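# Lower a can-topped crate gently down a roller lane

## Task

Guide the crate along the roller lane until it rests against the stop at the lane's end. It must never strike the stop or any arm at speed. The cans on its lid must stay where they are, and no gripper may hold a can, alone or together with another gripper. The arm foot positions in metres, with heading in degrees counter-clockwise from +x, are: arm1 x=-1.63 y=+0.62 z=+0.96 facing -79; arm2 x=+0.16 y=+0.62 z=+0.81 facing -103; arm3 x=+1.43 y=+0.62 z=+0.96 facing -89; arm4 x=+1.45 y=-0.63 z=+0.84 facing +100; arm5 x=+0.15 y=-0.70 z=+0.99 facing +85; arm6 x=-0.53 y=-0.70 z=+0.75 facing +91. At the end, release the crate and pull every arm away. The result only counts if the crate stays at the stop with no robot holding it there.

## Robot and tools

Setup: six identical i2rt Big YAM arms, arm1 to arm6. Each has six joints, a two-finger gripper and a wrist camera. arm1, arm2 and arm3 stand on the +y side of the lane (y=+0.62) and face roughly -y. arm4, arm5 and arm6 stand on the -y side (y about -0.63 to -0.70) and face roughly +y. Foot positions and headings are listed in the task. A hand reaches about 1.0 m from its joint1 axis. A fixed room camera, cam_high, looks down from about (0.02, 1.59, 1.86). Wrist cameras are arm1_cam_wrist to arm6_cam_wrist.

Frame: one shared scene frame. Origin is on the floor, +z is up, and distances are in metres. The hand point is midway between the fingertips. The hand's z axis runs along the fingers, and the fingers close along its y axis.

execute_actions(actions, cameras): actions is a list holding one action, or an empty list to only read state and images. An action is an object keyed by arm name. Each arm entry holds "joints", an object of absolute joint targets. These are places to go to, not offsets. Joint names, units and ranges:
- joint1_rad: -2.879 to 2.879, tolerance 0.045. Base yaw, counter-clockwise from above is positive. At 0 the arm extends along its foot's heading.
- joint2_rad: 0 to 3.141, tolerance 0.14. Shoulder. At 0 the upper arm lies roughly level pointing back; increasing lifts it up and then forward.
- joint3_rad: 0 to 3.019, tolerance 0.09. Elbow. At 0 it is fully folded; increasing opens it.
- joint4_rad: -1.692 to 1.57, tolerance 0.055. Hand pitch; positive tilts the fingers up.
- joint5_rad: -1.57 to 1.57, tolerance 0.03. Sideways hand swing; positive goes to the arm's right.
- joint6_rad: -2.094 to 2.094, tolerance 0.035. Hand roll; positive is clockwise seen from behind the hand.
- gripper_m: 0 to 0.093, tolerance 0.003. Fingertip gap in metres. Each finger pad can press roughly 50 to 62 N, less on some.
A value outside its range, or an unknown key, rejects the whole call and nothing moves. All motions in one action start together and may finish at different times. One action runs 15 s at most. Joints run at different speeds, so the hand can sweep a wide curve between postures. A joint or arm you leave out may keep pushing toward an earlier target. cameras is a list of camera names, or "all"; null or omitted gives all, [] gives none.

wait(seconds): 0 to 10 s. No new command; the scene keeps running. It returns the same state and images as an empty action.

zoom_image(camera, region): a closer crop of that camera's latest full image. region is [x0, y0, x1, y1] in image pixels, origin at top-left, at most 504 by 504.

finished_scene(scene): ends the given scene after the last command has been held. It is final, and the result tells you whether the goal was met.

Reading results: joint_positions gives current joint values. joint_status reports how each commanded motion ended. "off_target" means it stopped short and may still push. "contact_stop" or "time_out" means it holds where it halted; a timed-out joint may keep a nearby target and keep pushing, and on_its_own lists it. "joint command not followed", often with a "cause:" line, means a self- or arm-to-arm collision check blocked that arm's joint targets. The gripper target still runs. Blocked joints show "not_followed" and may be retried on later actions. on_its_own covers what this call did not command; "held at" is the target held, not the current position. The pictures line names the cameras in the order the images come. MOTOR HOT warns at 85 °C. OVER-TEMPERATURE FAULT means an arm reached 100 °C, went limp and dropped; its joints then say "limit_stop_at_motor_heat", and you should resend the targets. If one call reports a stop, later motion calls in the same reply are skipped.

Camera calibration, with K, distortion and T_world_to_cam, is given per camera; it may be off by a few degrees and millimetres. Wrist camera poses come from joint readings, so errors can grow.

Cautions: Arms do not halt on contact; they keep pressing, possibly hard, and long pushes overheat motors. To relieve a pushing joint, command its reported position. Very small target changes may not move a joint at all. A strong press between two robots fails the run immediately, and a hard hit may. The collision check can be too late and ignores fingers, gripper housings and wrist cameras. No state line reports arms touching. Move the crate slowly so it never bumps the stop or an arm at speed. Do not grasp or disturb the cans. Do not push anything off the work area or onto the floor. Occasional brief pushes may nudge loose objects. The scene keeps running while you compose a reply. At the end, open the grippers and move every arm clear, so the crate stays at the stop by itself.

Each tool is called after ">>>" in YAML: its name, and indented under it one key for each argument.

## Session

>>> execute_actions:
  actions: []
  cameras: ["cam_high","arm1_cam_wrist"]

Scene clock: 0.00 s.
Motor temperatures (°C, as the motors report them): arm1=[24 25 23 25 22 23] | arm2=[22 24 26 21 24 24] | arm3=[24 23 23 21 25 24] | arm4=[24 25 26 24 23 21] | arm5=[21 21 23 23 24 23] | arm6=[21 27 24 21 24 23]
arm1.joint_positions: joint1_rad=-0.277 joint2_rad=+0.638 joint3_rad=+1.366 joint4_rad=-1.442 joint5_rad=-0.224 joint6_rad=+0.059 gripper_m=+0.095
arm1.joint_status: not commanded
arm1.hand: x=-1.6068 y=+0.3889 z=+1.4690 quat_wxyz=(-0.358, -0.655, -0.627, +0.225) (m; scene frame)
arm2.joint_positions: joint1_rad=+0.523 joint2_rad=+0.535 joint3_rad=+1.359 joint4_rad=-1.404 joint5_rad=-0.059 joint6_rad=-0.174 gripper_m=+0.095
arm2.joint_status: not commanded
arm2.hand: x=+0.2318 y=+0.4408 z=+1.3436 quat_wxyz=(-0.375, -0.445, -0.756, +0.301) (m; scene frame)
arm3.joint_positions: joint1_rad=+0.334 joint2_rad=+0.631 joint3_rad=+1.424 joint4_rad=-1.297 joint5_rad=+0.078 joint6_rad=-0.286 gripper_m=+0.095
arm3.joint_status: not commanded
arm3.hand: x=+1.4992 y=+0.3873 z=+1.5172 quat_wxyz=(-0.344, -0.408, -0.759, +0.372) (m; scene frame)
arm4.joint_positions: joint1_rad=-0.563 joint2_rad=+0.477 joint3_rad=+1.330 joint4_rad=-1.261 joint5_rad=+0.173 joint6_rad=-0.289 gripper_m=+0.094
arm4.joint_status: not commanded
arm4.hand: x=+1.5400 y=-0.4635 z=+1.3974 quat_wxyz=(-0.527, +0.527, -0.645, -0.171) (m; scene frame)
arm5.joint_positions: joint1_rad=-0.054 joint2_rad=+0.458 joint3_rad=+1.416 joint4_rad=-1.280 joint5_rad=+0.236 joint6_rad=-0.102 gripper_m=+0.094
arm5.joint_status: not commanded
arm5.hand: x=+0.2121 y=-0.5495 z=+1.5904 quat_wxyz=(-0.516, +0.508, -0.626, -0.290) (m; scene frame)
arm6.joint_positions: joint1_rad=-0.672 joint2_rad=+0.486 joint3_rad=+1.376 joint4_rad=-1.459 joint5_rad=+0.233 joint6_rad=-0.079 gripper_m=+0.094
arm6.joint_status: not commanded
arm6.hand: x=-0.3984 y=-0.5939 z=+1.2890 quat_wxyz=(-0.478, +0.369, -0.791, -0.102) (m; scene frame)
pictures: arm1_cam_wrist, cam_high
camera_calibration (this result's frames):
arm1_cam_wrist: T_world_to_cam=[[-0.980437, -0.0366354, -0.193396, -1.27551], [0.00865529, 0.973552, -0.228301, -0.0274269], [0.196645, -0.225509, -0.954189, 1.92801], [0, 0, 0, 1]] pos_world=[-1.62945, 0.414756, 1.58674]
Images, in order (width x height): arm1_cam_wrist 504x504, cam_high 504x504.

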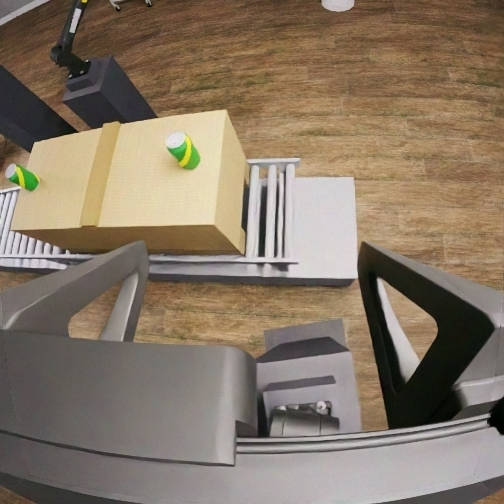

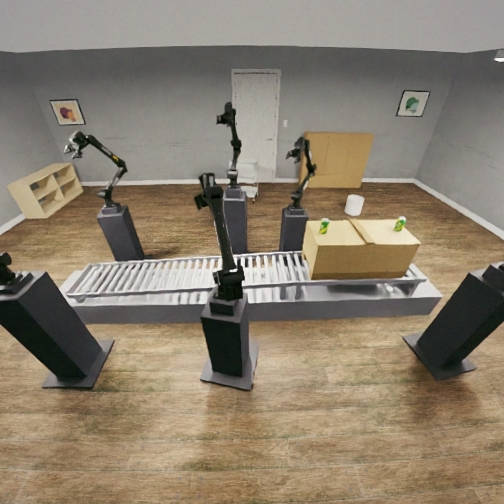

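Similar; repeat.

>>> execute_actions:
  actions:
    - {"arm1":{"joints":{"joint1_rad":0.0,"joint2_rad":2.65,"joint3_rad":1.64,"joint4_rad":-0.56,"joint5_rad":0,"joint6_rad":0,"gripper_m":0}},"arm2":{"joints":{"joint1_rad":-0.45,"joint2_rad":2.73,"joint3_rad":2.32,"joint4_rad":-1.16,"joint5_rad":0,"joint6_rad":0,"gripper_m":0}},"arm4":{"joints":{"joint1_rad":0.82,"joint2_rad":2.95,"joint3_rad":2.6,"joint4_rad":-0.3,"joint5_rad":0,"joint6_rad":0,"gripper_m":0}},"arm6":{"joints":{"joint1_rad":0.85,"joint2_rad":1.8,"joint3_rad":2.32,"joint4_rad":-1.3,"joint5_rad":0,"joint6_rad":0,"gripper_m":0}}}
  cameras: []

>>> execute_actions:
  actions:
    - {"arm1":{"joints":{"joint1_rad":0.2}}}
  cameras: []

>>> execute_actions:
  actions:
    - {"arm1":{"joints":{"joint1_rad":0.38}}}
  cameras: ["cam_high"]

>>> execute_actions:
  actions:
    - {"arm1":{"joints":{"joint1_rad":0.5,"joint2_rad":2.78,"joint3_rad":1.98,"joint4_rad":-0.78}},"arm2":{"joints":{"joint1_rad":-0.3}}}
  cameras: []

>>> execute_actions:
  actions:
    - {"arm1":{"joints":{"joint1_rad":0.58,"joint2_rad":2.9,"joint3_rad":2.32,"joint4_rad":-1.0}},"arm2":{"joints":{"joint1_rad":-0.16}}}
  cameras: ["cam_high"]

>>> execute_actions:
  actions:
    - {"arm1":{"joints":{"joint1_rad":0.68,"joint4_rad":-0.6}},"arm2":{"joints":{"joint1_rad":-0.04}}}
  cameras: []

>>> execute_actions:
  actions:
    - {"arm1":{"joints":{"joint1_rad":0.75,"joint2_rad":3.1,"joint3_rad":2.6,"joint4_rad":-0.3}},"arm2":{"joints":{"joint1_rad":0.08}}}
  cameras: ["cam_high"]

>>> execute_actions:
  actions:
    - {"arm1":{"joints":{"joint1_rad":0.82,"joint3_rad":2.7,"joint4_rad":-0.05}},"arm2":{"joints":{"joint1_rad":0.18}}}
  cameras: ["cam_high"]

Scene clock: 8.70 s.
Motor temperatures (°C, as the motors report them): arm1=[24 25 25 25 22 23] | arm2=[22 25 27 21 24 24] | arm3=[24 23 24 21 25 24] | arm4=[24 25 27 24 23 21] | arm5=[21 21 25 23 24 23] | arm6=[21 28 26 21 24 23]
arm1.joint_positions: joint1_rad=-0.004 joint2_rad=+2.668 joint3_rad=+1.621 joint4_rad=-0.574 joint5_rad=-0.003 joint6_rad=+0.013 gripper_m=+0.001
arm1.joint_status: all done
arm1.hand: x=-1.5236 y=+0.0616 z=+0.6276 quat_wxyz=(+0.021, -0.644, -0.764, -0.018) (m; scene frame)
arm2.joint_positions: joint1_rad=-0.454 joint2_rad=+2.746 joint3_rad=+2.295 joint4_rad=-1.159 joint5_rad=-0.001 joint6_rad=-0.007 gripper_m=+0.001
arm2.joint_status: all done
arm2.hand: x=-0.2965 y=+0.0466 z=+0.6237 quat_wxyz=(+0.003, -0.901, -0.435, -0.014) (m; scene frame)
arm3.joint_positions: joint1_rad=+0.334 joint2_rad=+0.631 joint3_rad=+1.424 joint4_rad=-1.297 joint5_rad=+0.078 joint6_rad=-0.286 gripper_m=+0.095
arm3.joint_status: not commanded
arm3.hand: x=+1.4992 y=+0.3873 z=+1.5172 quat_wxyz=(-0.344, -0.408, -0.759, +0.372) (m; scene frame)
arm4.joint_positions: joint1_rad=+0.815 joint2_rad=+2.951 joint3_rad=+2.560 joint4_rad=-0.310 joint5_rad=+0.000 joint6_rad=-0.014 gripper_m=+0.000
arm4.joint_status: all done
arm4.hand: x=+0.6514 y=-0.1143 z=+0.6661 quat_wxyz=(-0.123, +0.873, -0.250, -0.400) (m; scene frame)
arm5.joint_positions: joint1_rad=-0.054 joint2_rad=+0.458 joint3_rad=+1.416 joint4_rad=-1.280 joint5_rad=+0.236 joint6_rad=-0.102 gripper_m=+0.094
arm5.joint_status: not commanded
arm5.hand: x=+0.2121 y=-0.5495 z=+1.5904 quat_wxyz=(-0.516, +0.508, -0.626, -0.290) (m; scene frame)
arm6.joint_positions: joint1_rad=+0.854 joint2_rad=+1.808 joint3_rad=+2.271 joint4_rad=-1.310 joint5_rad=+0.000 joint6_rad=-0.010 gripper_m=+0.000
arm6.joint_status: all done
arm6.hand: x=-1.0515 y=-0.2622 z=+1.2223 quat_wxyz=(-0.122, +0.881, -0.314, -0.332) (m; scene frame)
pictures: none
No camera images: the call's "cameras" was empty. Leave "cameras" out to get every camera's image.

Scene clock: 9.83 s.
Motor temperatures (°C, as the motors report them): arm1=[24 25 25 25 22 23] | arm2=[22 25 27 21 24 24] | arm3=[24 23 25 21 25 24] | arm4=[24 25 27 24 23 21] | arm5=[21 21 25 23 24 23] | arm6=[21 28 27 21 24 23]
arm1.joint_positions: joint1_rad=+0.180 joint2_rad=+2.668 joint3_rad=+1.621 joint4_rad=-0.572 joint5_rad=-0.002 joint6_rad=+0.009 gripper_m=+0.001
arm1.joint_status: all done
arm1.hand: x=-1.4229 y=+0.0893 z=+0.6276 quat_wxyz=(+0.022, -0.570, -0.821, -0.015) (m; scene frame)
arm2.joint_positions: joint1_rad=-0.454 joint2_rad=+2.746 joint3_rad=+2.295 joint4_rad=-1.159 joint5_rad=-0.001 joint6_rad=-0.007 gripper_m=+0.001
arm2.joint_status: not commanded
arm2.hand: x=-0.2965 y=+0.0466 z=+0.6237 quat_wxyz=(+0.003, -0.901, -0.435, -0.014) (m; scene frame)
arm3.joint_positions: joint1_rad=+0.334 joint2_rad=+0.631 joint3_rad=+1.424 joint4_rad=-1.297 joint5_rad=+0.078 joint6_rad=-0.286 gripper_m=+0.095
arm3.joint_status: not commanded
arm3.hand: x=+1.4992 y=+0.3873 z=+1.5172 quat_wxyz=(-0.344, -0.408, -0.759, +0.372) (m; scene frame)
arm4.joint_positions: joint1_rad=+0.815 joint2_rad=+2.951 joint3_rad=+2.560 joint4_rad=-0.310 joint5_rad=+0.000 joint6_rad=-0.014 gripper_m=+0.000
arm4.joint_status: not commanded
arm4.hand: x=+0.6514 y=-0.1143 z=+0.6661 quat_wxyz=(-0.123, +0.873, -0.250, -0.400) (m; scene frame)
arm5.joint_positions: joint1_rad=-0.054 joint2_rad=+0.458 joint3_rad=+1.416 joint4_rad=-1.280 joint5_rad=+0.236 joint6_rad=-0.102 gripper_m=+0.094
arm5.joint_status: not commanded
arm5.hand: x=+0.2121 y=-0.5495 z=+1.5904 quat_wxyz=(-0.516, +0.508, -0.626, -0.290) (m; scene frame)
arm6.joint_positions: joint1_rad=+0.854 joint2_rad=+1.808 joint3_rad=+2.271 joint4_rad=-1.310 joint5_rad=+0.000 joint6_rad=-0.010 gripper_m=+0.000
arm6.joint_status: not commanded
arm6.hand: x=-1.0515 y=-0.2622 z=+1.2223 quat_wxyz=(-0.122, +0.881, -0.314, -0.332) (m; scene frame)
pictures: none
No camera images: the call's "cameras" was empty. Leave "cameras" out to get every camera's image.

Scene clock: 11.73 s.
Motor temperatures (°C, as the motors report them): arm1=[24 25 25 25 22 23] | arm2=[22 25 28 21 24 24] | arm3=[24 23 25 21 25 24] | arm4=[24 25 28 24 23 21] | arm5=[21 21 25 23 24 23] | arm6=[21 28 27 21 24 23]
arm1.joint_positions: joint1_rad=+0.387 joint2_rad=+2.668 joint3_rad=+1.621 joint4_rad=-0.572 joint5_rad=-0.002 joint6_rad=+0.009 gripper_m=+0.001
arm1.joint_status: all done
arm1.hand: x=-1.3183 y=+0.1426 z=+0.6274 quat_wxyz=(+0.023, -0.482, -0.876, -0.013) (m; scene frame)
arm2.joint_positions: joint1_rad=-0.415 joint2_rad=+2.743 joint3_rad=+2.293 joint4_rad=-1.166 joint5_rad=+0.001 joint6_rad=-0.007 gripper_m=+0.001
arm2.joint_status: not commanded
arm2.hand: x=-0.2732 y=+0.0303 z=+0.6260 quat_wxyz=(+0.005, -0.892, -0.452, -0.016) (m; scene frame)
arm3.joint_positions: joint1_rad=+0.334 joint2_rad=+0.631 joint3_rad=+1.424 joint4_rad=-1.297 joint5_rad=+0.078 joint6_rad=-0.286 gripper_m=+0.095
arm3.joint_status: not commanded
arm3.hand: x=+1.4992 y=+0.3873 z=+1.5172 quat_wxyz=(-0.344, -0.408, -0.759, +0.372) (m; scene frame)
arm4.joint_positions: joint1_rad=+0.815 joint2_rad=+2.951 joint3_rad=+2.560 joint4_rad=-0.310 joint5_rad=+0.000 joint6_rad=-0.014 gripper_m=+0.000
arm4.joint_status: not commanded
arm4.hand: x=+0.6514 y=-0.1143 z=+0.6661 quat_wxyz=(-0.123, +0.873, -0.250, -0.400) (m; scene frame)
arm5.joint_positions: joint1_rad=-0.054 joint2_rad=+0.458 joint3_rad=+1.416 joint4_rad=-1.280 joint5_rad=+0.236 joint6_rad=-0.102 gripper_m=+0.094
arm5.joint_status: not commanded
arm5.hand: x=+0.2121 y=-0.5495 z=+1.5904 quat_wxyz=(-0.516, +0.508, -0.626, -0.290) (m; scene frame)
arm6.joint_positions: joint1_rad=+0.854 joint2_rad=+1.808 joint3_rad=+2.271 joint4_rad=-1.310 joint5_rad=+0.000 joint6_rad=-0.010 gripper_m=+0.000
arm6.joint_status: not commanded
arm6.hand: x=-1.0515 y=-0.2622 z=+1.2223 quat_wxyz=(-0.122, +0.881, -0.314, -0.332) (m; scene frame)
pictures: cam_high
Images, in order (width x height): cam_high 504x504.

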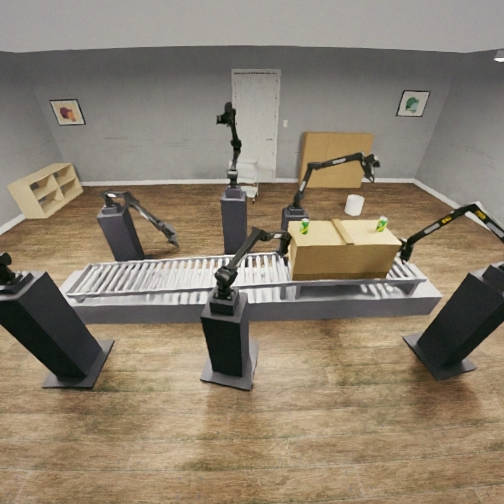

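Scene clock: 13.53 s.
Motor temperatures (°C, as the motors report them): arm1=[24 26 25 25 22 23] | arm2=[22 26 28 21 24 24] | arm3=[24 23 25 21 25 24] | arm4=[24 26 28 24 23 21] | arm5=[21 21 25 23 24 23] | arm6=[21 28 28 21 24 23]
arm1.joint_positions: joint1_rad=+0.499 joint2_rad=+2.805 joint3_rad=+1.946 joint4_rad=-0.778 joint5_rad=-0.002 joint6_rad=+0.008 gripper_m=+0.001
arm1.joint_status: all done
arm1.hand: x=-1.2251 y=+0.1293 z=+0.6171 quat_wxyz=(+0.032, -0.431, -0.902, -0.016) (m; scene frame)
arm2.joint_positions: joint1_rad=-0.293 joint2_rad=+2.743 joint3_rad=+2.293 joint4_rad=-1.166 joint5_rad=+0.000 joint6_rad=-0.006 gripper_m=+0.001
arm2.joint_status: all done
arm2.hand: x=-0.1986 y=-0.0186 z=+0.6265 quat_wxyz=(+0.006, -0.863, -0.505, -0.015) (m; scene frame)
arm3.joint_positions: joint1_rad=+0.334 joint2_rad=+0.631 joint3_rad=+1.424 joint4_rad=-1.297 joint5_rad=+0.078 joint6_rad=-0.286 gripper_m=+0.095
arm3.joint_status: not commanded
arm3.hand: x=+1.4992 y=+0.3873 z=+1.5172 quat_wxyz=(-0.344, -0.408, -0.759, +0.372) (m; scene frame)
arm4.joint_positions: joint1_rad=+0.815 joint2_rad=+2.951 joint3_rad=+2.560 joint4_rad=-0.310 joint5_rad=+0.000 joint6_rad=-0.014 gripper_m=+0.000
arm4.joint_status: not commanded
arm4.hand: x=+0.6514 y=-0.1143 z=+0.6661 quat_wxyz=(-0.123, +0.873, -0.250, -0.400) (m; scene frame)
arm5.joint_positions: joint1_rad=-0.054 joint2_rad=+0.458 joint3_rad=+1.416 joint4_rad=-1.280 joint5_rad=+0.236 joint6_rad=-0.102 gripper_m=+0.094
arm5.joint_status: not commanded
arm5.hand: x=+0.2121 y=-0.5495 z=+1.5904 quat_wxyz=(-0.516, +0.508, -0.626, -0.290) (m; scene frame)
arm6.joint_positions: joint1_rad=+0.854 joint2_rad=+1.808 joint3_rad=+2.271 joint4_rad=-1.310 joint5_rad=+0.000 joint6_rad=-0.010 gripper_m=+0.000
arm6.joint_status: not commanded
arm6.hand: x=-1.0515 y=-0.2622 z=+1.2223 quat_wxyz=(-0.122, +0.881, -0.314, -0.332) (m; scene frame)
pictures: none
No camera images: the call's "cameras" was empty. Leave "cameras" out to get every camera's image.

Scene clock: 15.07 s.
Motor temperatures (°C, as the motors report them): arm1=[24 26 25 25 22 23] | arm2=[22 26 28 21 24 24] | arm3=[24 23 25 21 25 24] | arm4=[24 26 28 24 23 21] | arm5=[21 21 25 23 24 23] | arm6=[21 28 28 21 24 23]
arm1.joint_positions: joint1_rad=+0.581 joint2_rad=+2.930 joint3_rad=+2.279 joint4_rad=-0.999 joint5_rad=-0.002 joint6_rad=+0.008 gripper_m=+0.001
arm1.joint_status: all done
arm1.hand: x=-1.1471 y=+0.1234 z=+0.6274 quat_wxyz=(+0.038, -0.394, -0.918, -0.017) (m; scene frame)
arm2.joint_positions: joint1_rad=-0.166 joint2_rad=+2.743 joint3_rad=+2.293 joint4_rad=-1.166 joint5_rad=-0.001 joint6_rad=-0.006 gripper_m=+0.001
arm2.joint_status: all done
arm2.hand: x=-0.1157 y=-0.0592 z=+0.6268 quat_wxyz=(+0.008, -0.829, -0.559, -0.014) (m; scene frame)
arm3.joint_positions: joint1_rad=+0.334 joint2_rad=+0.631 joint3_rad=+1.424 joint4_rad=-1.297 joint5_rad=+0.078 joint6_rad=-0.286 gripper_m=+0.095
arm3.joint_status: not commanded
arm3.hand: x=+1.4992 y=+0.3873 z=+1.5172 quat_wxyz=(-0.344, -0.408, -0.759, +0.372) (m; scene frame)
arm4.joint_positions: joint1_rad=+0.815 joint2_rad=+2.951 joint3_rad=+2.560 joint4_rad=-0.310 joint5_rad=+0.000 joint6_rad=-0.014 gripper_m=+0.000
arm4.joint_status: not commanded
arm4.hand: x=+0.6514 y=-0.1143 z=+0.6661 quat_wxyz=(-0.123, +0.873, -0.250, -0.400) (m; scene frame)
arm5.joint_positions: joint1_rad=-0.054 joint2_rad=+0.458 joint3_rad=+1.416 joint4_rad=-1.280 joint5_rad=+0.236 joint6_rad=-0.102 gripper_m=+0.094
arm5.joint_status: not commanded
arm5.hand: x=+0.2121 y=-0.5495 z=+1.5904 quat_wxyz=(-0.516, +0.508, -0.626, -0.290) (m; scene frame)
arm6.joint_positions: joint1_rad=+0.854 joint2_rad=+1.808 joint3_rad=+2.271 joint4_rad=-1.310 joint5_rad=+0.000 joint6_rad=-0.010 gripper_m=+0.000
arm6.joint_status: not commanded
arm6.hand: x=-1.0515 y=-0.2622 z=+1.2223 quat_wxyz=(-0.122, +0.881, -0.314, -0.332) (m; scene frame)
pictures: cam_high
Images, in order (width x height): cam_high 504x504.

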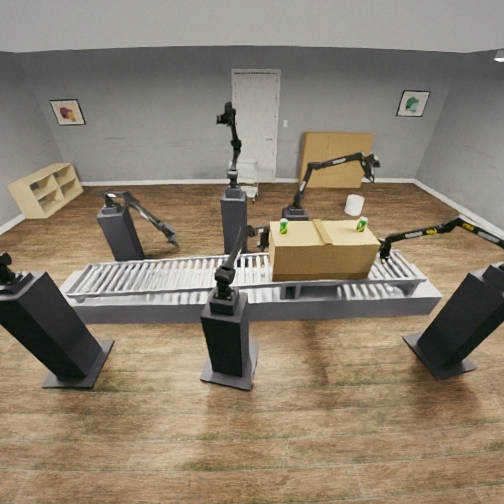

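Scene clock: 16.60 s.
Motor temperatures (°C, as the motors report them): arm1=[24 26 25 25 22 23] | arm2=[22 26 28 21 24 24] | arm3=[24 23 25 21 25 24] | arm4=[24 26 29 24 23 21] | arm5=[21 21 25 23 24 23] | arm6=[21 28 29 21 24 23]
arm1.joint_positions: joint1_rad=+0.679 joint2_rad=+2.929 joint3_rad=+2.277 joint4_rad=-0.619 joint5_rad=+0.003 joint6_rad=+0.013 gripper_m=+0.001
arm1.joint_status: all done
arm1.hand: x=-1.0321 y=+0.1125 z=+0.6367 quat_wxyz=(-0.138, -0.348, -0.926, +0.051) (m; scene frame)
arm2.joint_positions: joint1_rad=-0.045 joint2_rad=+2.743 joint3_rad=+2.293 joint4_rad=-1.166 joint5_rad=+0.000 joint6_rad=-0.006 gripper_m=+0.001
arm2.joint_status: all done
arm2.hand: x=-0.0324 y=-0.0879 z=+0.6269 quat_wxyz=(+0.009, -0.794, -0.608, -0.013) (m; scene frame)
arm3.joint_positions: joint1_rad=+0.334 joint2_rad=+0.631 joint3_rad=+1.424 joint4_rad=-1.297 joint5_rad=+0.078 joint6_rad=-0.286 gripper_m=+0.095
arm3.joint_status: not commanded
arm3.hand: x=+1.4992 y=+0.3873 z=+1.5172 quat_wxyz=(-0.344, -0.408, -0.759, +0.372) (m; scene frame)
arm4.joint_positions: joint1_rad=+0.815 joint2_rad=+2.951 joint3_rad=+2.560 joint4_rad=-0.310 joint5_rad=+0.000 joint6_rad=-0.014 gripper_m=+0.000
arm4.joint_status: not commanded
arm4.hand: x=+0.6514 y=-0.1143 z=+0.6661 quat_wxyz=(-0.123, +0.873, -0.250, -0.400) (m; scene frame)
arm5.joint_positions: joint1_rad=-0.054 joint2_rad=+0.458 joint3_rad=+1.416 joint4_rad=-1.280 joint5_rad=+0.236 joint6_rad=-0.102 gripper_m=+0.094
arm5.joint_status: not commanded
arm5.hand: x=+0.2121 y=-0.5495 z=+1.5904 quat_wxyz=(-0.516, +0.508, -0.626, -0.290) (m; scene frame)
arm6.joint_positions: joint1_rad=+0.854 joint2_rad=+1.808 joint3_rad=+2.271 joint4_rad=-1.310 joint5_rad=+0.000 joint6_rad=-0.010 gripper_m=+0.000
arm6.joint_status: not commanded
arm6.hand: x=-1.0515 y=-0.2622 z=+1.2223 quat_wxyz=(-0.122, +0.881, -0.314, -0.332) (m; scene frame)
pictures: none
No camera images: the call's "cameras" was empty. Leave "cameras" out to get every camera's image.

Scene clock: 20.33 s.
Motor temperatures (°C, as the motors report them): arm1=[24 27 26 25 22 23] | arm2=[23 27 29 21 25 24] | arm3=[24 23 25 21 25 24] | arm4=[24 26 29 24 23 21] | arm5=[21 21 25 23 24 23] | arm6=[21 29 29 21 24 23]
arm1.joint_positions: joint1_rad=+0.750 joint2_rad=+3.111 joint3_rad=+2.555 joint4_rad=-0.321 joint5_rad=+0.003 joint6_rad=+0.013 gripper_m=+0.001
arm1.joint_status: all done
arm1.hand: x=-0.9157 y=+0.0958 z=+0.6424 quat_wxyz=(-0.321, -0.300, -0.892, +0.104) (m; scene frame)
arm2.joint_positions: joint1_rad=+0.269 joint2_rad=+2.748 joint3_rad=+2.293 joint4_rad=-1.170 joint5_rad=-0.042 joint6_rad=+0.045 gripper_m=+0.001
arm2.joint_status: joint1_rad off_target (ended at +0.269, target +0.080)
arm2.hand: x=+0.2017 y=-0.1110 z=+0.6230 quat_wxyz=(+0.002, -0.708, -0.706, -0.028) (m; scene frame)
arm3.joint_positions: joint1_rad=+0.334 joint2_rad=+0.631 joint3_rad=+1.424 joint4_rad=-1.297 joint5_rad=+0.078 joint6_rad=-0.286 gripper_m=+0.095
arm3.joint_status: not commanded
arm3.hand: x=+1.4992 y=+0.3873 z=+1.5172 quat_wxyz=(-0.344, -0.408, -0.759, +0.372) (m; scene frame)
arm4.joint_positions: joint1_rad=+0.815 joint2_rad=+2.951 joint3_rad=+2.560 joint4_rad=-0.310 joint5_rad=+0.000 joint6_rad=-0.014 gripper_m=+0.000
arm4.joint_status: not commanded
arm4.hand: x=+0.6514 y=-0.1143 z=+0.6661 quat_wxyz=(-0.123, +0.873, -0.250, -0.400) (m; scene frame)
arm5.joint_positions: joint1_rad=-0.054 joint2_rad=+0.458 joint3_rad=+1.416 joint4_rad=-1.280 joint5_rad=+0.236 joint6_rad=-0.102 gripper_m=+0.094
arm5.joint_status: not commanded
arm5.hand: x=+0.2121 y=-0.5495 z=+1.5904 quat_wxyz=(-0.516, +0.508, -0.626, -0.290) (m; scene frame)
arm6.joint_positions: joint1_rad=+0.854 joint2_rad=+1.808 joint3_rad=+2.271 joint4_rad=-1.310 joint5_rad=+0.000 joint6_rad=-0.010 gripper_m=+0.000
arm6.joint_status: not commanded
arm6.hand: x=-1.0515 y=-0.2622 z=+1.2223 quat_wxyz=(-0.122, +0.881, -0.314, -0.332) (m; scene frame)
pictures: cam_high
Images, in order (width x height): cam_high 504x504.

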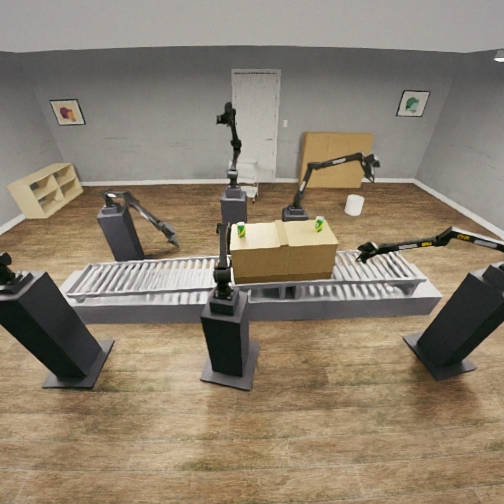

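Scene clock: 22.17 s.
Motor temperatures (°C, as the motors report them): arm1=[24 27 27 25 22 23] | arm2=[23 27 29 21 25 24] | arm3=[24 23 26 21 25 24] | arm4=[24 27 29 24 23 21] | arm5=[21 21 25 23 24 23] | arm6=[21 29 30 21 24 23]
arm1.joint_positions: joint1_rad=+0.824 joint2_rad=+3.104 joint3_rad=+2.662 joint4_rad=-0.073 joint5_rad=+0.002 joint6_rad=+0.012 gripper_m=+0.001
arm1.joint_status: all done
arm1.hand: x=-0.8118 y=+0.1088 z=+0.7510 quat_wxyz=(-0.483, -0.245, -0.830, +0.136) (m; scene frame)
arm2.joint_positions: joint1_rad=+0.288 joint2_rad=+2.748 joint3_rad=+2.293 joint4_rad=-1.170 joint5_rad=-0.031 joint6_rad=+0.042 gripper_m=+0.001
arm2.joint_status: joint1_rad time_out (moved +0.019 of -0.089)
arm2.on_its_own: joint1_rad reads +0.288 and still pushes toward +0.180 since a time_out
arm2.hand: x=+0.2136 y=-0.1102 z=+0.6226 quat_wxyz=(+0.006, -0.700, -0.714, -0.024) (m; scene frame)
arm3.joint_positions: joint1_rad=+0.334 joint2_rad=+0.631 joint3_rad=+1.424 joint4_rad=-1.297 joint5_rad=+0.078 joint6_rad=-0.286 gripper_m=+0.095
arm3.joint_status: not commanded
arm3.hand: x=+1.4992 y=+0.3873 z=+1.5172 quat_wxyz=(-0.344, -0.408, -0.759, +0.372) (m; scene frame)
arm4.joint_positions: joint1_rad=+0.815 joint2_rad=+2.951 joint3_rad=+2.560 joint4_rad=-0.310 joint5_rad=+0.000 joint6_rad=-0.014 gripper_m=+0.000
arm4.joint_status: not commanded
arm4.hand: x=+0.6514 y=-0.1143 z=+0.6661 quat_wxyz=(-0.123, +0.873, -0.250, -0.400) (m; scene frame)
arm5.joint_positions: joint1_rad=-0.054 joint2_rad=+0.458 joint3_rad=+1.416 joint4_rad=-1.280 joint5_rad=+0.236 joint6_rad=-0.102 gripper_m=+0.094
arm5.joint_status: not commanded
arm5.hand: x=+0.2121 y=-0.5495 z=+1.5904 quat_wxyz=(-0.516, +0.508, -0.626, -0.290) (m; scene frame)
arm6.joint_positions: joint1_rad=+0.854 joint2_rad=+1.808 joint3_rad=+2.271 joint4_rad=-1.310 joint5_rad=+0.000 joint6_rad=-0.010 gripper_m=+0.000
arm6.joint_status: not commanded
arm6.hand: x=-1.0515 y=-0.2622 z=+1.2223 quat_wxyz=(-0.122, +0.881, -0.314, -0.332) (m; scene frame)
pictures: cam_high
Images, in order (width x height): cam_high 504x504.

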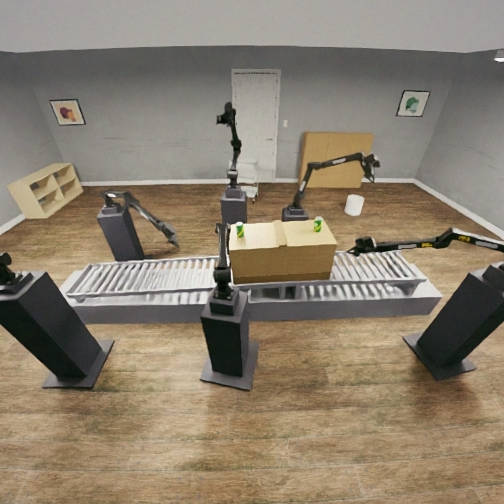

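>>> execute_actions:
  actions:
    - {"arm2":{"joints":{"joint1_rad":0.3,"joint2_rad":2.4,"joint3_rad":1.42,"joint4_rad":-0.58}}}
  cameras: ["cam_high"]

>>> execute_actions:
  actions:
    - {"arm2":{"joints":{"joint1_rad":0.47}}}
  cameras: []

>>> execute_actions:
  actions:
    - {"arm2":{"joints":{"joint1_rad":0.63,"joint2_rad":2.45,"joint3_rad":1.58,"joint4_rad":-0.7}}}
  cameras: []

>>> execute_actions:
  actions:
    - {"arm2":{"joints":{"joint1_rad":0.8,"joint2_rad":2.54,"joint3_rad":1.82,"joint4_rad":-0.85}}}
  cameras: ["cam_high"]

>>> execute_actions:
  actions:
    - {"arm2":{"joints":{"joint1_rad":0.9,"joint2_rad":2.63,"joint3_rad":2.07,"joint4_rad":-1.0}}}
  cameras: []

>>> execute_actions:
  actions:
    - {"arm2":{"joints":{"joint1_rad":1.02,"joint2_rad":2.73,"joint3_rad":2.32,"joint4_rad":-1.16}}}
  cameras: ["cam_high"]

Scene clock: 29.13 s.
Motor temperatures (°C, as the motors report them): arm1=[24 28 28 25 22 23] | arm2=[23 28 29 21 26 24] | arm3=[24 23 26 21 25 24] | arm4=[24 27 30 24 23 21] | arm5=[21 21 26 23 24 23] | arm6=[21 29 31 21 24 23]
arm1.joint_positions: joint1_rad=+0.824 joint2_rad=+3.104 joint3_rad=+2.662 joint4_rad=-0.073 joint5_rad=+0.002 joint6_rad=+0.012 gripper_m=+0.001
arm1.joint_status: not commanded
arm1.hand: x=-0.8118 y=+0.1088 z=+0.7510 quat_wxyz=(-0.483, -0.245, -0.830, +0.136) (m; scene frame)
arm2.joint_positions: joint1_rad=+0.454 joint2_rad=+2.356 joint3_rad=+1.465 joint4_rad=-0.555 joint5_rad=-0.040 joint6_rad=+0.006 gripper_m=+0.001
arm2.joint_status: joint1_rad time_out (moved +0.167 of +0.012); the others done
arm2.on_its_own: joint1_rad reads +0.454 and still pushes toward +0.300 since a time_out
arm2.hand: x=+0.3076 y=+0.0241 z=+0.6308 quat_wxyz=(-0.065, -0.621, -0.780, +0.029) (m; scene frame)
arm3.joint_positions: joint1_rad=+0.334 joint2_rad=+0.631 joint3_rad=+1.424 joint4_rad=-1.297 joint5_rad=+0.078 joint6_rad=-0.286 gripper_m=+0.095
arm3.joint_status: not commanded
arm3.hand: x=+1.4992 y=+0.3873 z=+1.5172 quat_wxyz=(-0.344, -0.408, -0.759, +0.372) (m; scene frame)
arm4.joint_positions: joint1_rad=+0.815 joint2_rad=+2.951 joint3_rad=+2.560 joint4_rad=-0.310 joint5_rad=+0.000 joint6_rad=-0.014 gripper_m=+0.000
arm4.joint_status: not commanded
arm4.hand: x=+0.6514 y=-0.1143 z=+0.6661 quat_wxyz=(-0.123, +0.873, -0.250, -0.400) (m; scene frame)
arm5.joint_positions: joint1_rad=-0.054 joint2_rad=+0.458 joint3_rad=+1.416 joint4_rad=-1.280 joint5_rad=+0.236 joint6_rad=-0.102 gripper_m=+0.094
arm5.joint_status: not commanded
arm5.hand: x=+0.2121 y=-0.5495 z=+1.5904 quat_wxyz=(-0.516, +0.508, -0.626, -0.290) (m; scene frame)
arm6.joint_positions: joint1_rad=+0.854 joint2_rad=+1.808 joint3_rad=+2.271 joint4_rad=-1.310 joint5_rad=+0.000 joint6_rad=-0.010 gripper_m=+0.000
arm6.joint_status: not commanded
arm6.hand: x=-1.0515 y=-0.2622 z=+1.2223 quat_wxyz=(-0.122, +0.881, -0.314, -0.332) (m; scene frame)
pictures: cam_high
Images, in order (width x height): cam_high 504x504.

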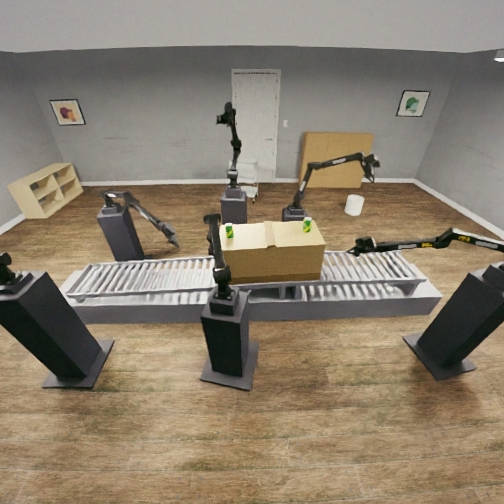

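not run: a stop came earlier in this reply.

not run: a stop came earlier in this reply.

not run: a stop came earlier in this reply.

not run: a stop came earlier in this reply.

not run: a stop came earlier in this reply.

>>> execute_actions:
  actions:
    - {"arm2":{"joints":{"joint1_rad":0.47}}}
  cameras: []

>>> execute_actions:
  actions:
    - {"arm2":{"joints":{"joint1_rad":0.63}}}
  cameras: []

>>> execute_actions:
  actions:
    - {"arm2":{"joints":{"joint1_rad":0.78,"joint2_rad":2.47,"joint3_rad":1.65,"joint4_rad":-0.75}}}
  cameras: ["cam_high"]

>>> execute_actions:
  actions:
    - {"arm2":{"joints":{"joint1_rad":0.9,"joint2_rad":2.6,"joint3_rad":2.0,"joint4_rad":-0.97}}}
  cameras: []

>>> execute_actions:
  actions:
    - {"arm2":{"joints":{"joint1_rad":1.02,"joint2_rad":2.73,"joint3_rad":2.32,"joint4_rad":-1.16}}}
  cameras: ["cam_high"]

Scene clock: 33.57 s.
Motor temperatures (°C, as the motors report them): arm1=[24 28 28 25 22 23] | arm2=[23 27 28 21 26 24] | arm3=[24 23 26 21 25 24] | arm4=[24 27 30 24 23 21] | arm5=[21 21 26 23 24 23] | arm6=[21 29 31 21 24 23]
arm1.joint_positions: joint1_rad=+0.824 joint2_rad=+3.104 joint3_rad=+2.662 joint4_rad=-0.073 joint5_rad=+0.002 joint6_rad=+0.012 gripper_m=+0.001
arm1.joint_status: not commanded
arm1.hand: x=-0.8118 y=+0.1088 z=+0.7510 quat_wxyz=(-0.483, -0.245, -0.830, +0.136) (m; scene frame)
arm2.joint_positions: joint1_rad=+0.586 joint2_rad=+2.374 joint3_rad=+1.447 joint4_rad=-0.545 joint5_rad=-0.039 joint6_rad=-0.006 gripper_m=+0.001
arm2.joint_status: joint1_rad off_target (ended at +0.586, target +0.470)
arm2.hand: x=+0.3792 y=+0.0608 z=+0.6151 quat_wxyz=(-0.054, -0.564, -0.824, +0.018) (m; scene frame)
arm3.joint_positions: joint1_rad=+0.334 joint2_rad=+0.631 joint3_rad=+1.424 joint4_rad=-1.297 joint5_rad=+0.078 joint6_rad=-0.286 gripper_m=+0.095
arm3.joint_status: not commanded
arm3.hand: x=+1.4992 y=+0.3873 z=+1.5172 quat_wxyz=(-0.344, -0.408, -0.759, +0.372) (m; scene frame)
arm4.joint_positions: joint1_rad=+0.815 joint2_rad=+2.951 joint3_rad=+2.560 joint4_rad=-0.310 joint5_rad=+0.000 joint6_rad=-0.014 gripper_m=+0.000
arm4.joint_status: not commanded
arm4.hand: x=+0.6514 y=-0.1143 z=+0.6661 quat_wxyz=(-0.123, +0.873, -0.250, -0.400) (m; scene frame)
arm5.joint_positions: joint1_rad=-0.054 joint2_rad=+0.458 joint3_rad=+1.416 joint4_rad=-1.280 joint5_rad=+0.236 joint6_rad=-0.102 gripper_m=+0.094
arm5.joint_status: not commanded
arm5.hand: x=+0.2121 y=-0.5495 z=+1.5904 quat_wxyz=(-0.516, +0.508, -0.626, -0.290) (m; scene frame)
arm6.joint_positions: joint1_rad=+0.854 joint2_rad=+1.808 joint3_rad=+2.271 joint4_rad=-1.310 joint5_rad=+0.000 joint6_rad=-0.010 gripper_m=+0.000
arm6.joint_status: not commanded
arm6.hand: x=-1.0515 y=-0.2622 z=+1.2223 quat_wxyz=(-0.122, +0.881, -0.314, -0.332) (m; scene frame)
pictures: none
No camera images: the call's "cameras" was empty. Leave "cameras" out to get every camera's image.

Scene clock: 35.20 s.
Motor temperatures (°C, as the motors report them): arm1=[24 29 29 25 22 23] | arm2=[23 27 28 21 26 24] | arm3=[24 23 26 21 25 24] | arm4=[24 27 30 24 23 21] | arm5=[21 21 26 23 24 23] | arm6=[21 29 31 21 24 23]
arm1.joint_positions: joint1_rad=+0.824 joint2_rad=+3.104 joint3_rad=+2.662 joint4_rad=-0.073 joint5_rad=+0.002 joint6_rad=+0.012 gripper_m=+0.001
arm1.joint_status: not commanded
arm1.hand: x=-0.8118 y=+0.1088 z=+0.7510 quat_wxyz=(-0.483, -0.245, -0.830, +0.136) (m; scene frame)
arm2.joint_positions: joint1_rad=+0.746 joint2_rad=+2.382 joint3_rad=+1.457 joint4_rad=-0.535 joint5_rad=-0.041 joint6_rad=-0.019 gripper_m=+0.001
arm2.joint_status: joint1_rad off_target (ended at +0.746, target +0.630)
arm2.hand: x=+0.4675 y=+0.0977 z=+0.6124 quat_wxyz=(-0.060, -0.491, -0.869, +0.017) (m; scene frame)
arm3.joint_positions: joint1_rad=+0.334 joint2_rad=+0.631 joint3_rad=+1.424 joint4_rad=-1.297 joint5_rad=+0.078 joint6_rad=-0.286 gripper_m=+0.095
arm3.joint_status: not commanded
arm3.hand: x=+1.4992 y=+0.3873 z=+1.5172 quat_wxyz=(-0.344, -0.408, -0.759, +0.372) (m; scene frame)
arm4.joint_positions: joint1_rad=+0.815 joint2_rad=+2.951 joint3_rad=+2.560 joint4_rad=-0.310 joint5_rad=+0.000 joint6_rad=-0.014 gripper_m=+0.000
arm4.joint_status: not commanded
arm4.hand: x=+0.6514 y=-0.1143 z=+0.6661 quat_wxyz=(-0.123, +0.873, -0.250, -0.400) (m; scene frame)
arm5.joint_positions: joint1_rad=-0.054 joint2_rad=+0.458 joint3_rad=+1.416 joint4_rad=-1.280 joint5_rad=+0.236 joint6_rad=-0.102 gripper_m=+0.094
arm5.joint_status: not commanded
arm5.hand: x=+0.2121 y=-0.5495 z=+1.5904 quat_wxyz=(-0.516, +0.508, -0.626, -0.290) (m; scene frame)
arm6.joint_positions: joint1_rad=+0.854 joint2_rad=+1.808 joint3_rad=+2.271 joint4_rad=-1.310 joint5_rad=+0.000 joint6_rad=-0.010 gripper_m=+0.000
arm6.joint_status: not commanded
arm6.hand: x=-1.0515 y=-0.2622 z=+1.2223 quat_wxyz=(-0.122, +0.881, -0.314, -0.332) (m; scene frame)
pictures: none
No camera images: the call's "cameras" was empty. Leave "cameras" out to get every camera's image.

Scene clock: 37.17 s.
Motor temperatures (°C, as the motors report them): arm1=[24 29 29 25 22 23] | arm2=[23 27 28 21 26 24] | arm3=[24 23 26 21 25 24] | arm4=[24 27 30 24 23 21] | arm5=[21 21 26 23 24 23] | arm6=[21 29 31 21 24 23]
arm1.joint_positions: joint1_rad=+0.824 joint2_rad=+3.104 joint3_rad=+2.662 joint4_rad=-0.073 joint5_rad=+0.002 joint6_rad=+0.012 gripper_m=+0.001
arm1.joint_status: not commanded
arm1.hand: x=-0.8118 y=+0.1088 z=+0.7510 quat_wxyz=(-0.483, -0.245, -0.830, +0.136) (m; scene frame)
arm2.joint_positions: joint1_rad=+0.903 joint2_rad=+2.460 joint3_rad=+1.680 joint4_rad=-0.695 joint5_rad=-0.039 joint6_rad=-0.031 gripper_m=+0.001
arm2.joint_status: joint1_rad off_target (ended at +0.902, target +0.780); the others done
arm2.hand: x=+0.5776 y=+0.1100 z=+0.6220 quat_wxyz=(-0.053, -0.416, -0.908, +0.010) (m; scene frame)
arm3.joint_positions: joint1_rad=+0.334 joint2_rad=+0.631 joint3_rad=+1.424 joint4_rad=-1.297 joint5_rad=+0.078 joint6_rad=-0.286 gripper_m=+0.095
arm3.joint_status: not commanded
arm3.hand: x=+1.4992 y=+0.3873 z=+1.5172 quat_wxyz=(-0.344, -0.408, -0.759, +0.372) (m; scene frame)
arm4.joint_positions: joint1_rad=+0.815 joint2_rad=+2.951 joint3_rad=+2.560 joint4_rad=-0.310 joint5_rad=+0.000 joint6_rad=-0.014 gripper_m=+0.000
arm4.joint_status: not commanded
arm4.hand: x=+0.6514 y=-0.1143 z=+0.6661 quat_wxyz=(-0.123, +0.873, -0.250, -0.400) (m; scene frame)
arm5.joint_positions: joint1_rad=-0.054 joint2_rad=+0.458 joint3_rad=+1.416 joint4_rad=-1.280 joint5_rad=+0.236 joint6_rad=-0.102 gripper_m=+0.094
arm5.joint_status: not commanded
arm5.hand: x=+0.2121 y=-0.5495 z=+1.5904 quat_wxyz=(-0.516, +0.508, -0.626, -0.290) (m; scene frame)
arm6.joint_positions: joint1_rad=+0.854 joint2_rad=+1.808 joint3_rad=+2.271 joint4_rad=-1.310 joint5_rad=+0.000 joint6_rad=-0.010 gripper_m=+0.000
arm6.joint_status: not commanded
arm6.hand: x=-1.0515 y=-0.2622 z=+1.2223 quat_wxyz=(-0.122, +0.881, -0.314, -0.332) (m; scene frame)
pictures: cam_high
Images, in order (width x height): cam_high 504x504.

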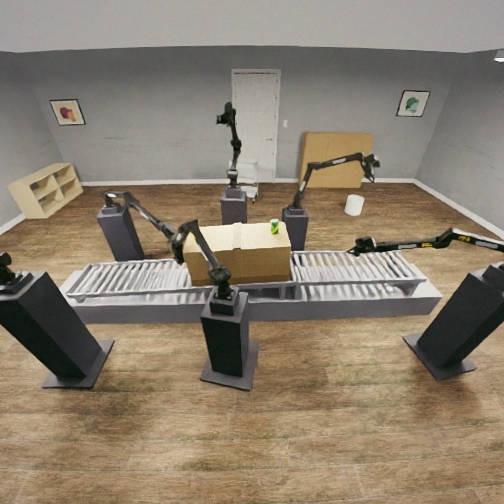

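Scene clock: 38.93 s.
Motor temperatures (°C, as the motors report them): arm1=[24 29 29 25 22 23] | arm2=[23 27 28 21 26 24] | arm3=[24 23 26 21 25 24] | arm4=[24 28 30 24 23 21] | arm5=[21 21 26 23 24 23] | arm6=[21 29 32 21 24 23]
arm1.joint_positions: joint1_rad=+0.824 joint2_rad=+3.104 joint3_rad=+2.662 joint4_rad=-0.073 joint5_rad=+0.002 joint6_rad=+0.012 gripper_m=+0.001
arm1.joint_status: not commanded
arm1.hand: x=-0.8118 y=+0.1088 z=+0.7510 quat_wxyz=(-0.483, -0.245, -0.830, +0.136) (m; scene frame)
arm2.joint_positions: joint1_rad=+1.006 joint2_rad=+2.596 joint3_rad=+2.019 joint4_rad=-0.909 joint5_rad=-0.032 joint6_rad=-0.052 gripper_m=+0.001
arm2.joint_status: joint1_rad off_target (ended at +1.006, target +0.900); joint4_rad off_target (ended at -0.909, target -0.970); the others done
arm2.hand: x=+0.6749 y=+0.1065 z=+0.6348 quat_wxyz=(-0.046, -0.359, -0.932, +0.009) (m; scene frame)
arm3.joint_positions: joint1_rad=+0.334 joint2_rad=+0.631 joint3_rad=+1.424 joint4_rad=-1.297 joint5_rad=+0.078 joint6_rad=-0.286 gripper_m=+0.095
arm3.joint_status: not commanded
arm3.hand: x=+1.4992 y=+0.3873 z=+1.5172 quat_wxyz=(-0.344, -0.408, -0.759, +0.372) (m; scene frame)
arm4.joint_positions: joint1_rad=+0.815 joint2_rad=+2.951 joint3_rad=+2.560 joint4_rad=-0.310 joint5_rad=+0.000 joint6_rad=-0.014 gripper_m=+0.000
arm4.joint_status: not commanded
arm4.hand: x=+0.6514 y=-0.1143 z=+0.6661 quat_wxyz=(-0.123, +0.873, -0.250, -0.400) (m; scene frame)
arm5.joint_positions: joint1_rad=-0.054 joint2_rad=+0.458 joint3_rad=+1.416 joint4_rad=-1.280 joint5_rad=+0.236 joint6_rad=-0.102 gripper_m=+0.094
arm5.joint_status: not commanded
arm5.hand: x=+0.2121 y=-0.5495 z=+1.5904 quat_wxyz=(-0.516, +0.508, -0.626, -0.290) (m; scene frame)
arm6.joint_positions: joint1_rad=+0.854 joint2_rad=+1.808 joint3_rad=+2.271 joint4_rad=-1.310 joint5_rad=+0.000 joint6_rad=-0.010 gripper_m=+0.000
arm6.joint_status: not commanded
arm6.hand: x=-1.0515 y=-0.2622 z=+1.2223 quat_wxyz=(-0.122, +0.881, -0.314, -0.332) (m; scene frame)
pictures: none
No camera images: the call's "cameras" was empty. Leave "cameras" out to get every camera's image.

Scene clock: 40.33 s.
Motor temperatures (°C, as the motors report them): arm1=[24 29 29 25 22 23] | arm2=[23 28 28 21 26 24] | arm3=[24 23 26 21 25 24] | arm4=[24 28 30 24 23 21] | arm5=[21 21 26 23 24 23] | arm6=[21 30 32 21 24 23]
arm1.joint_positions: joint1_rad=+0.824 joint2_rad=+3.104 joint3_rad=+2.662 joint4_rad=-0.073 joint5_rad=+0.002 joint6_rad=+0.012 gripper_m=+0.001
arm1.joint_status: not commanded
arm1.hand: x=-0.8118 y=+0.1088 z=+0.7510 quat_wxyz=(-0.483, -0.245, -0.830, +0.136) (m; scene frame)
arm2.joint_positions: joint1_rad=+1.061 joint2_rad=+2.721 joint3_rad=+2.295 joint4_rad=-1.135 joint5_rad=-0.012 joint6_rad=-0.020 gripper_m=+0.001
arm2.joint_status: all done
arm2.hand: x=+0.7173 y=+0.1170 z=+0.6382 quat_wxyz=(-0.008, -0.350, -0.937, +0.003) (m; scene frame)
arm3.joint_positions: joint1_rad=+0.334 joint2_rad=+0.631 joint3_rad=+1.424 joint4_rad=-1.297 joint5_rad=+0.078 joint6_rad=-0.286 gripper_m=+0.095
arm3.joint_status: not commanded
arm3.hand: x=+1.4992 y=+0.3873 z=+1.5172 quat_wxyz=(-0.344, -0.408, -0.759, +0.372) (m; scene frame)
arm4.joint_positions: joint1_rad=+0.787 joint2_rad=+2.957 joint3_rad=+2.560 joint4_rad=-0.310 joint5_rad=+0.002 joint6_rad=+0.007 gripper_m=+0.000
arm4.joint_status: not commanded
arm4.hand: x=+0.6679 y=-0.0930 z=+0.6606 quat_wxyz=(-0.125, +0.868, -0.272, -0.397) (m; scene frame)
arm5.joint_positions: joint1_rad=-0.054 joint2_rad=+0.458 joint3_rad=+1.416 joint4_rad=-1.280 joint5_rad=+0.236 joint6_rad=-0.102 gripper_m=+0.094
arm5.joint_status: not commanded
arm5.hand: x=+0.2121 y=-0.5495 z=+1.5904 quat_wxyz=(-0.516, +0.508, -0.626, -0.290) (m; scene frame)
arm6.joint_positions: joint1_rad=+0.854 joint2_rad=+1.808 joint3_rad=+2.271 joint4_rad=-1.310 joint5_rad=+0.000 joint6_rad=-0.010 gripper_m=+0.000
arm6.joint_status: not commanded
arm6.hand: x=-1.0515 y=-0.2622 z=+1.2223 quat_wxyz=(-0.122, +0.881, -0.314, -0.332) (m; scene frame)
pictures: cam_high
Images, in order (width x height): cam_high 504x504.

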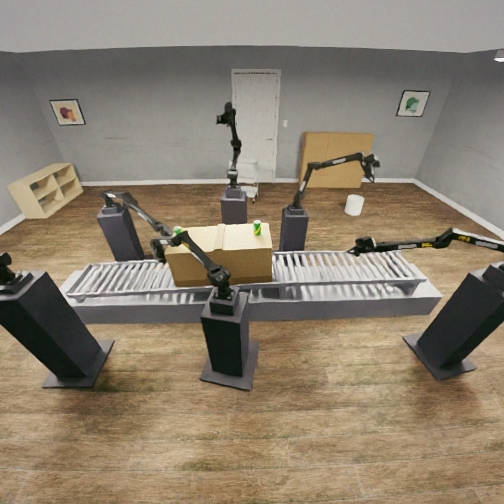

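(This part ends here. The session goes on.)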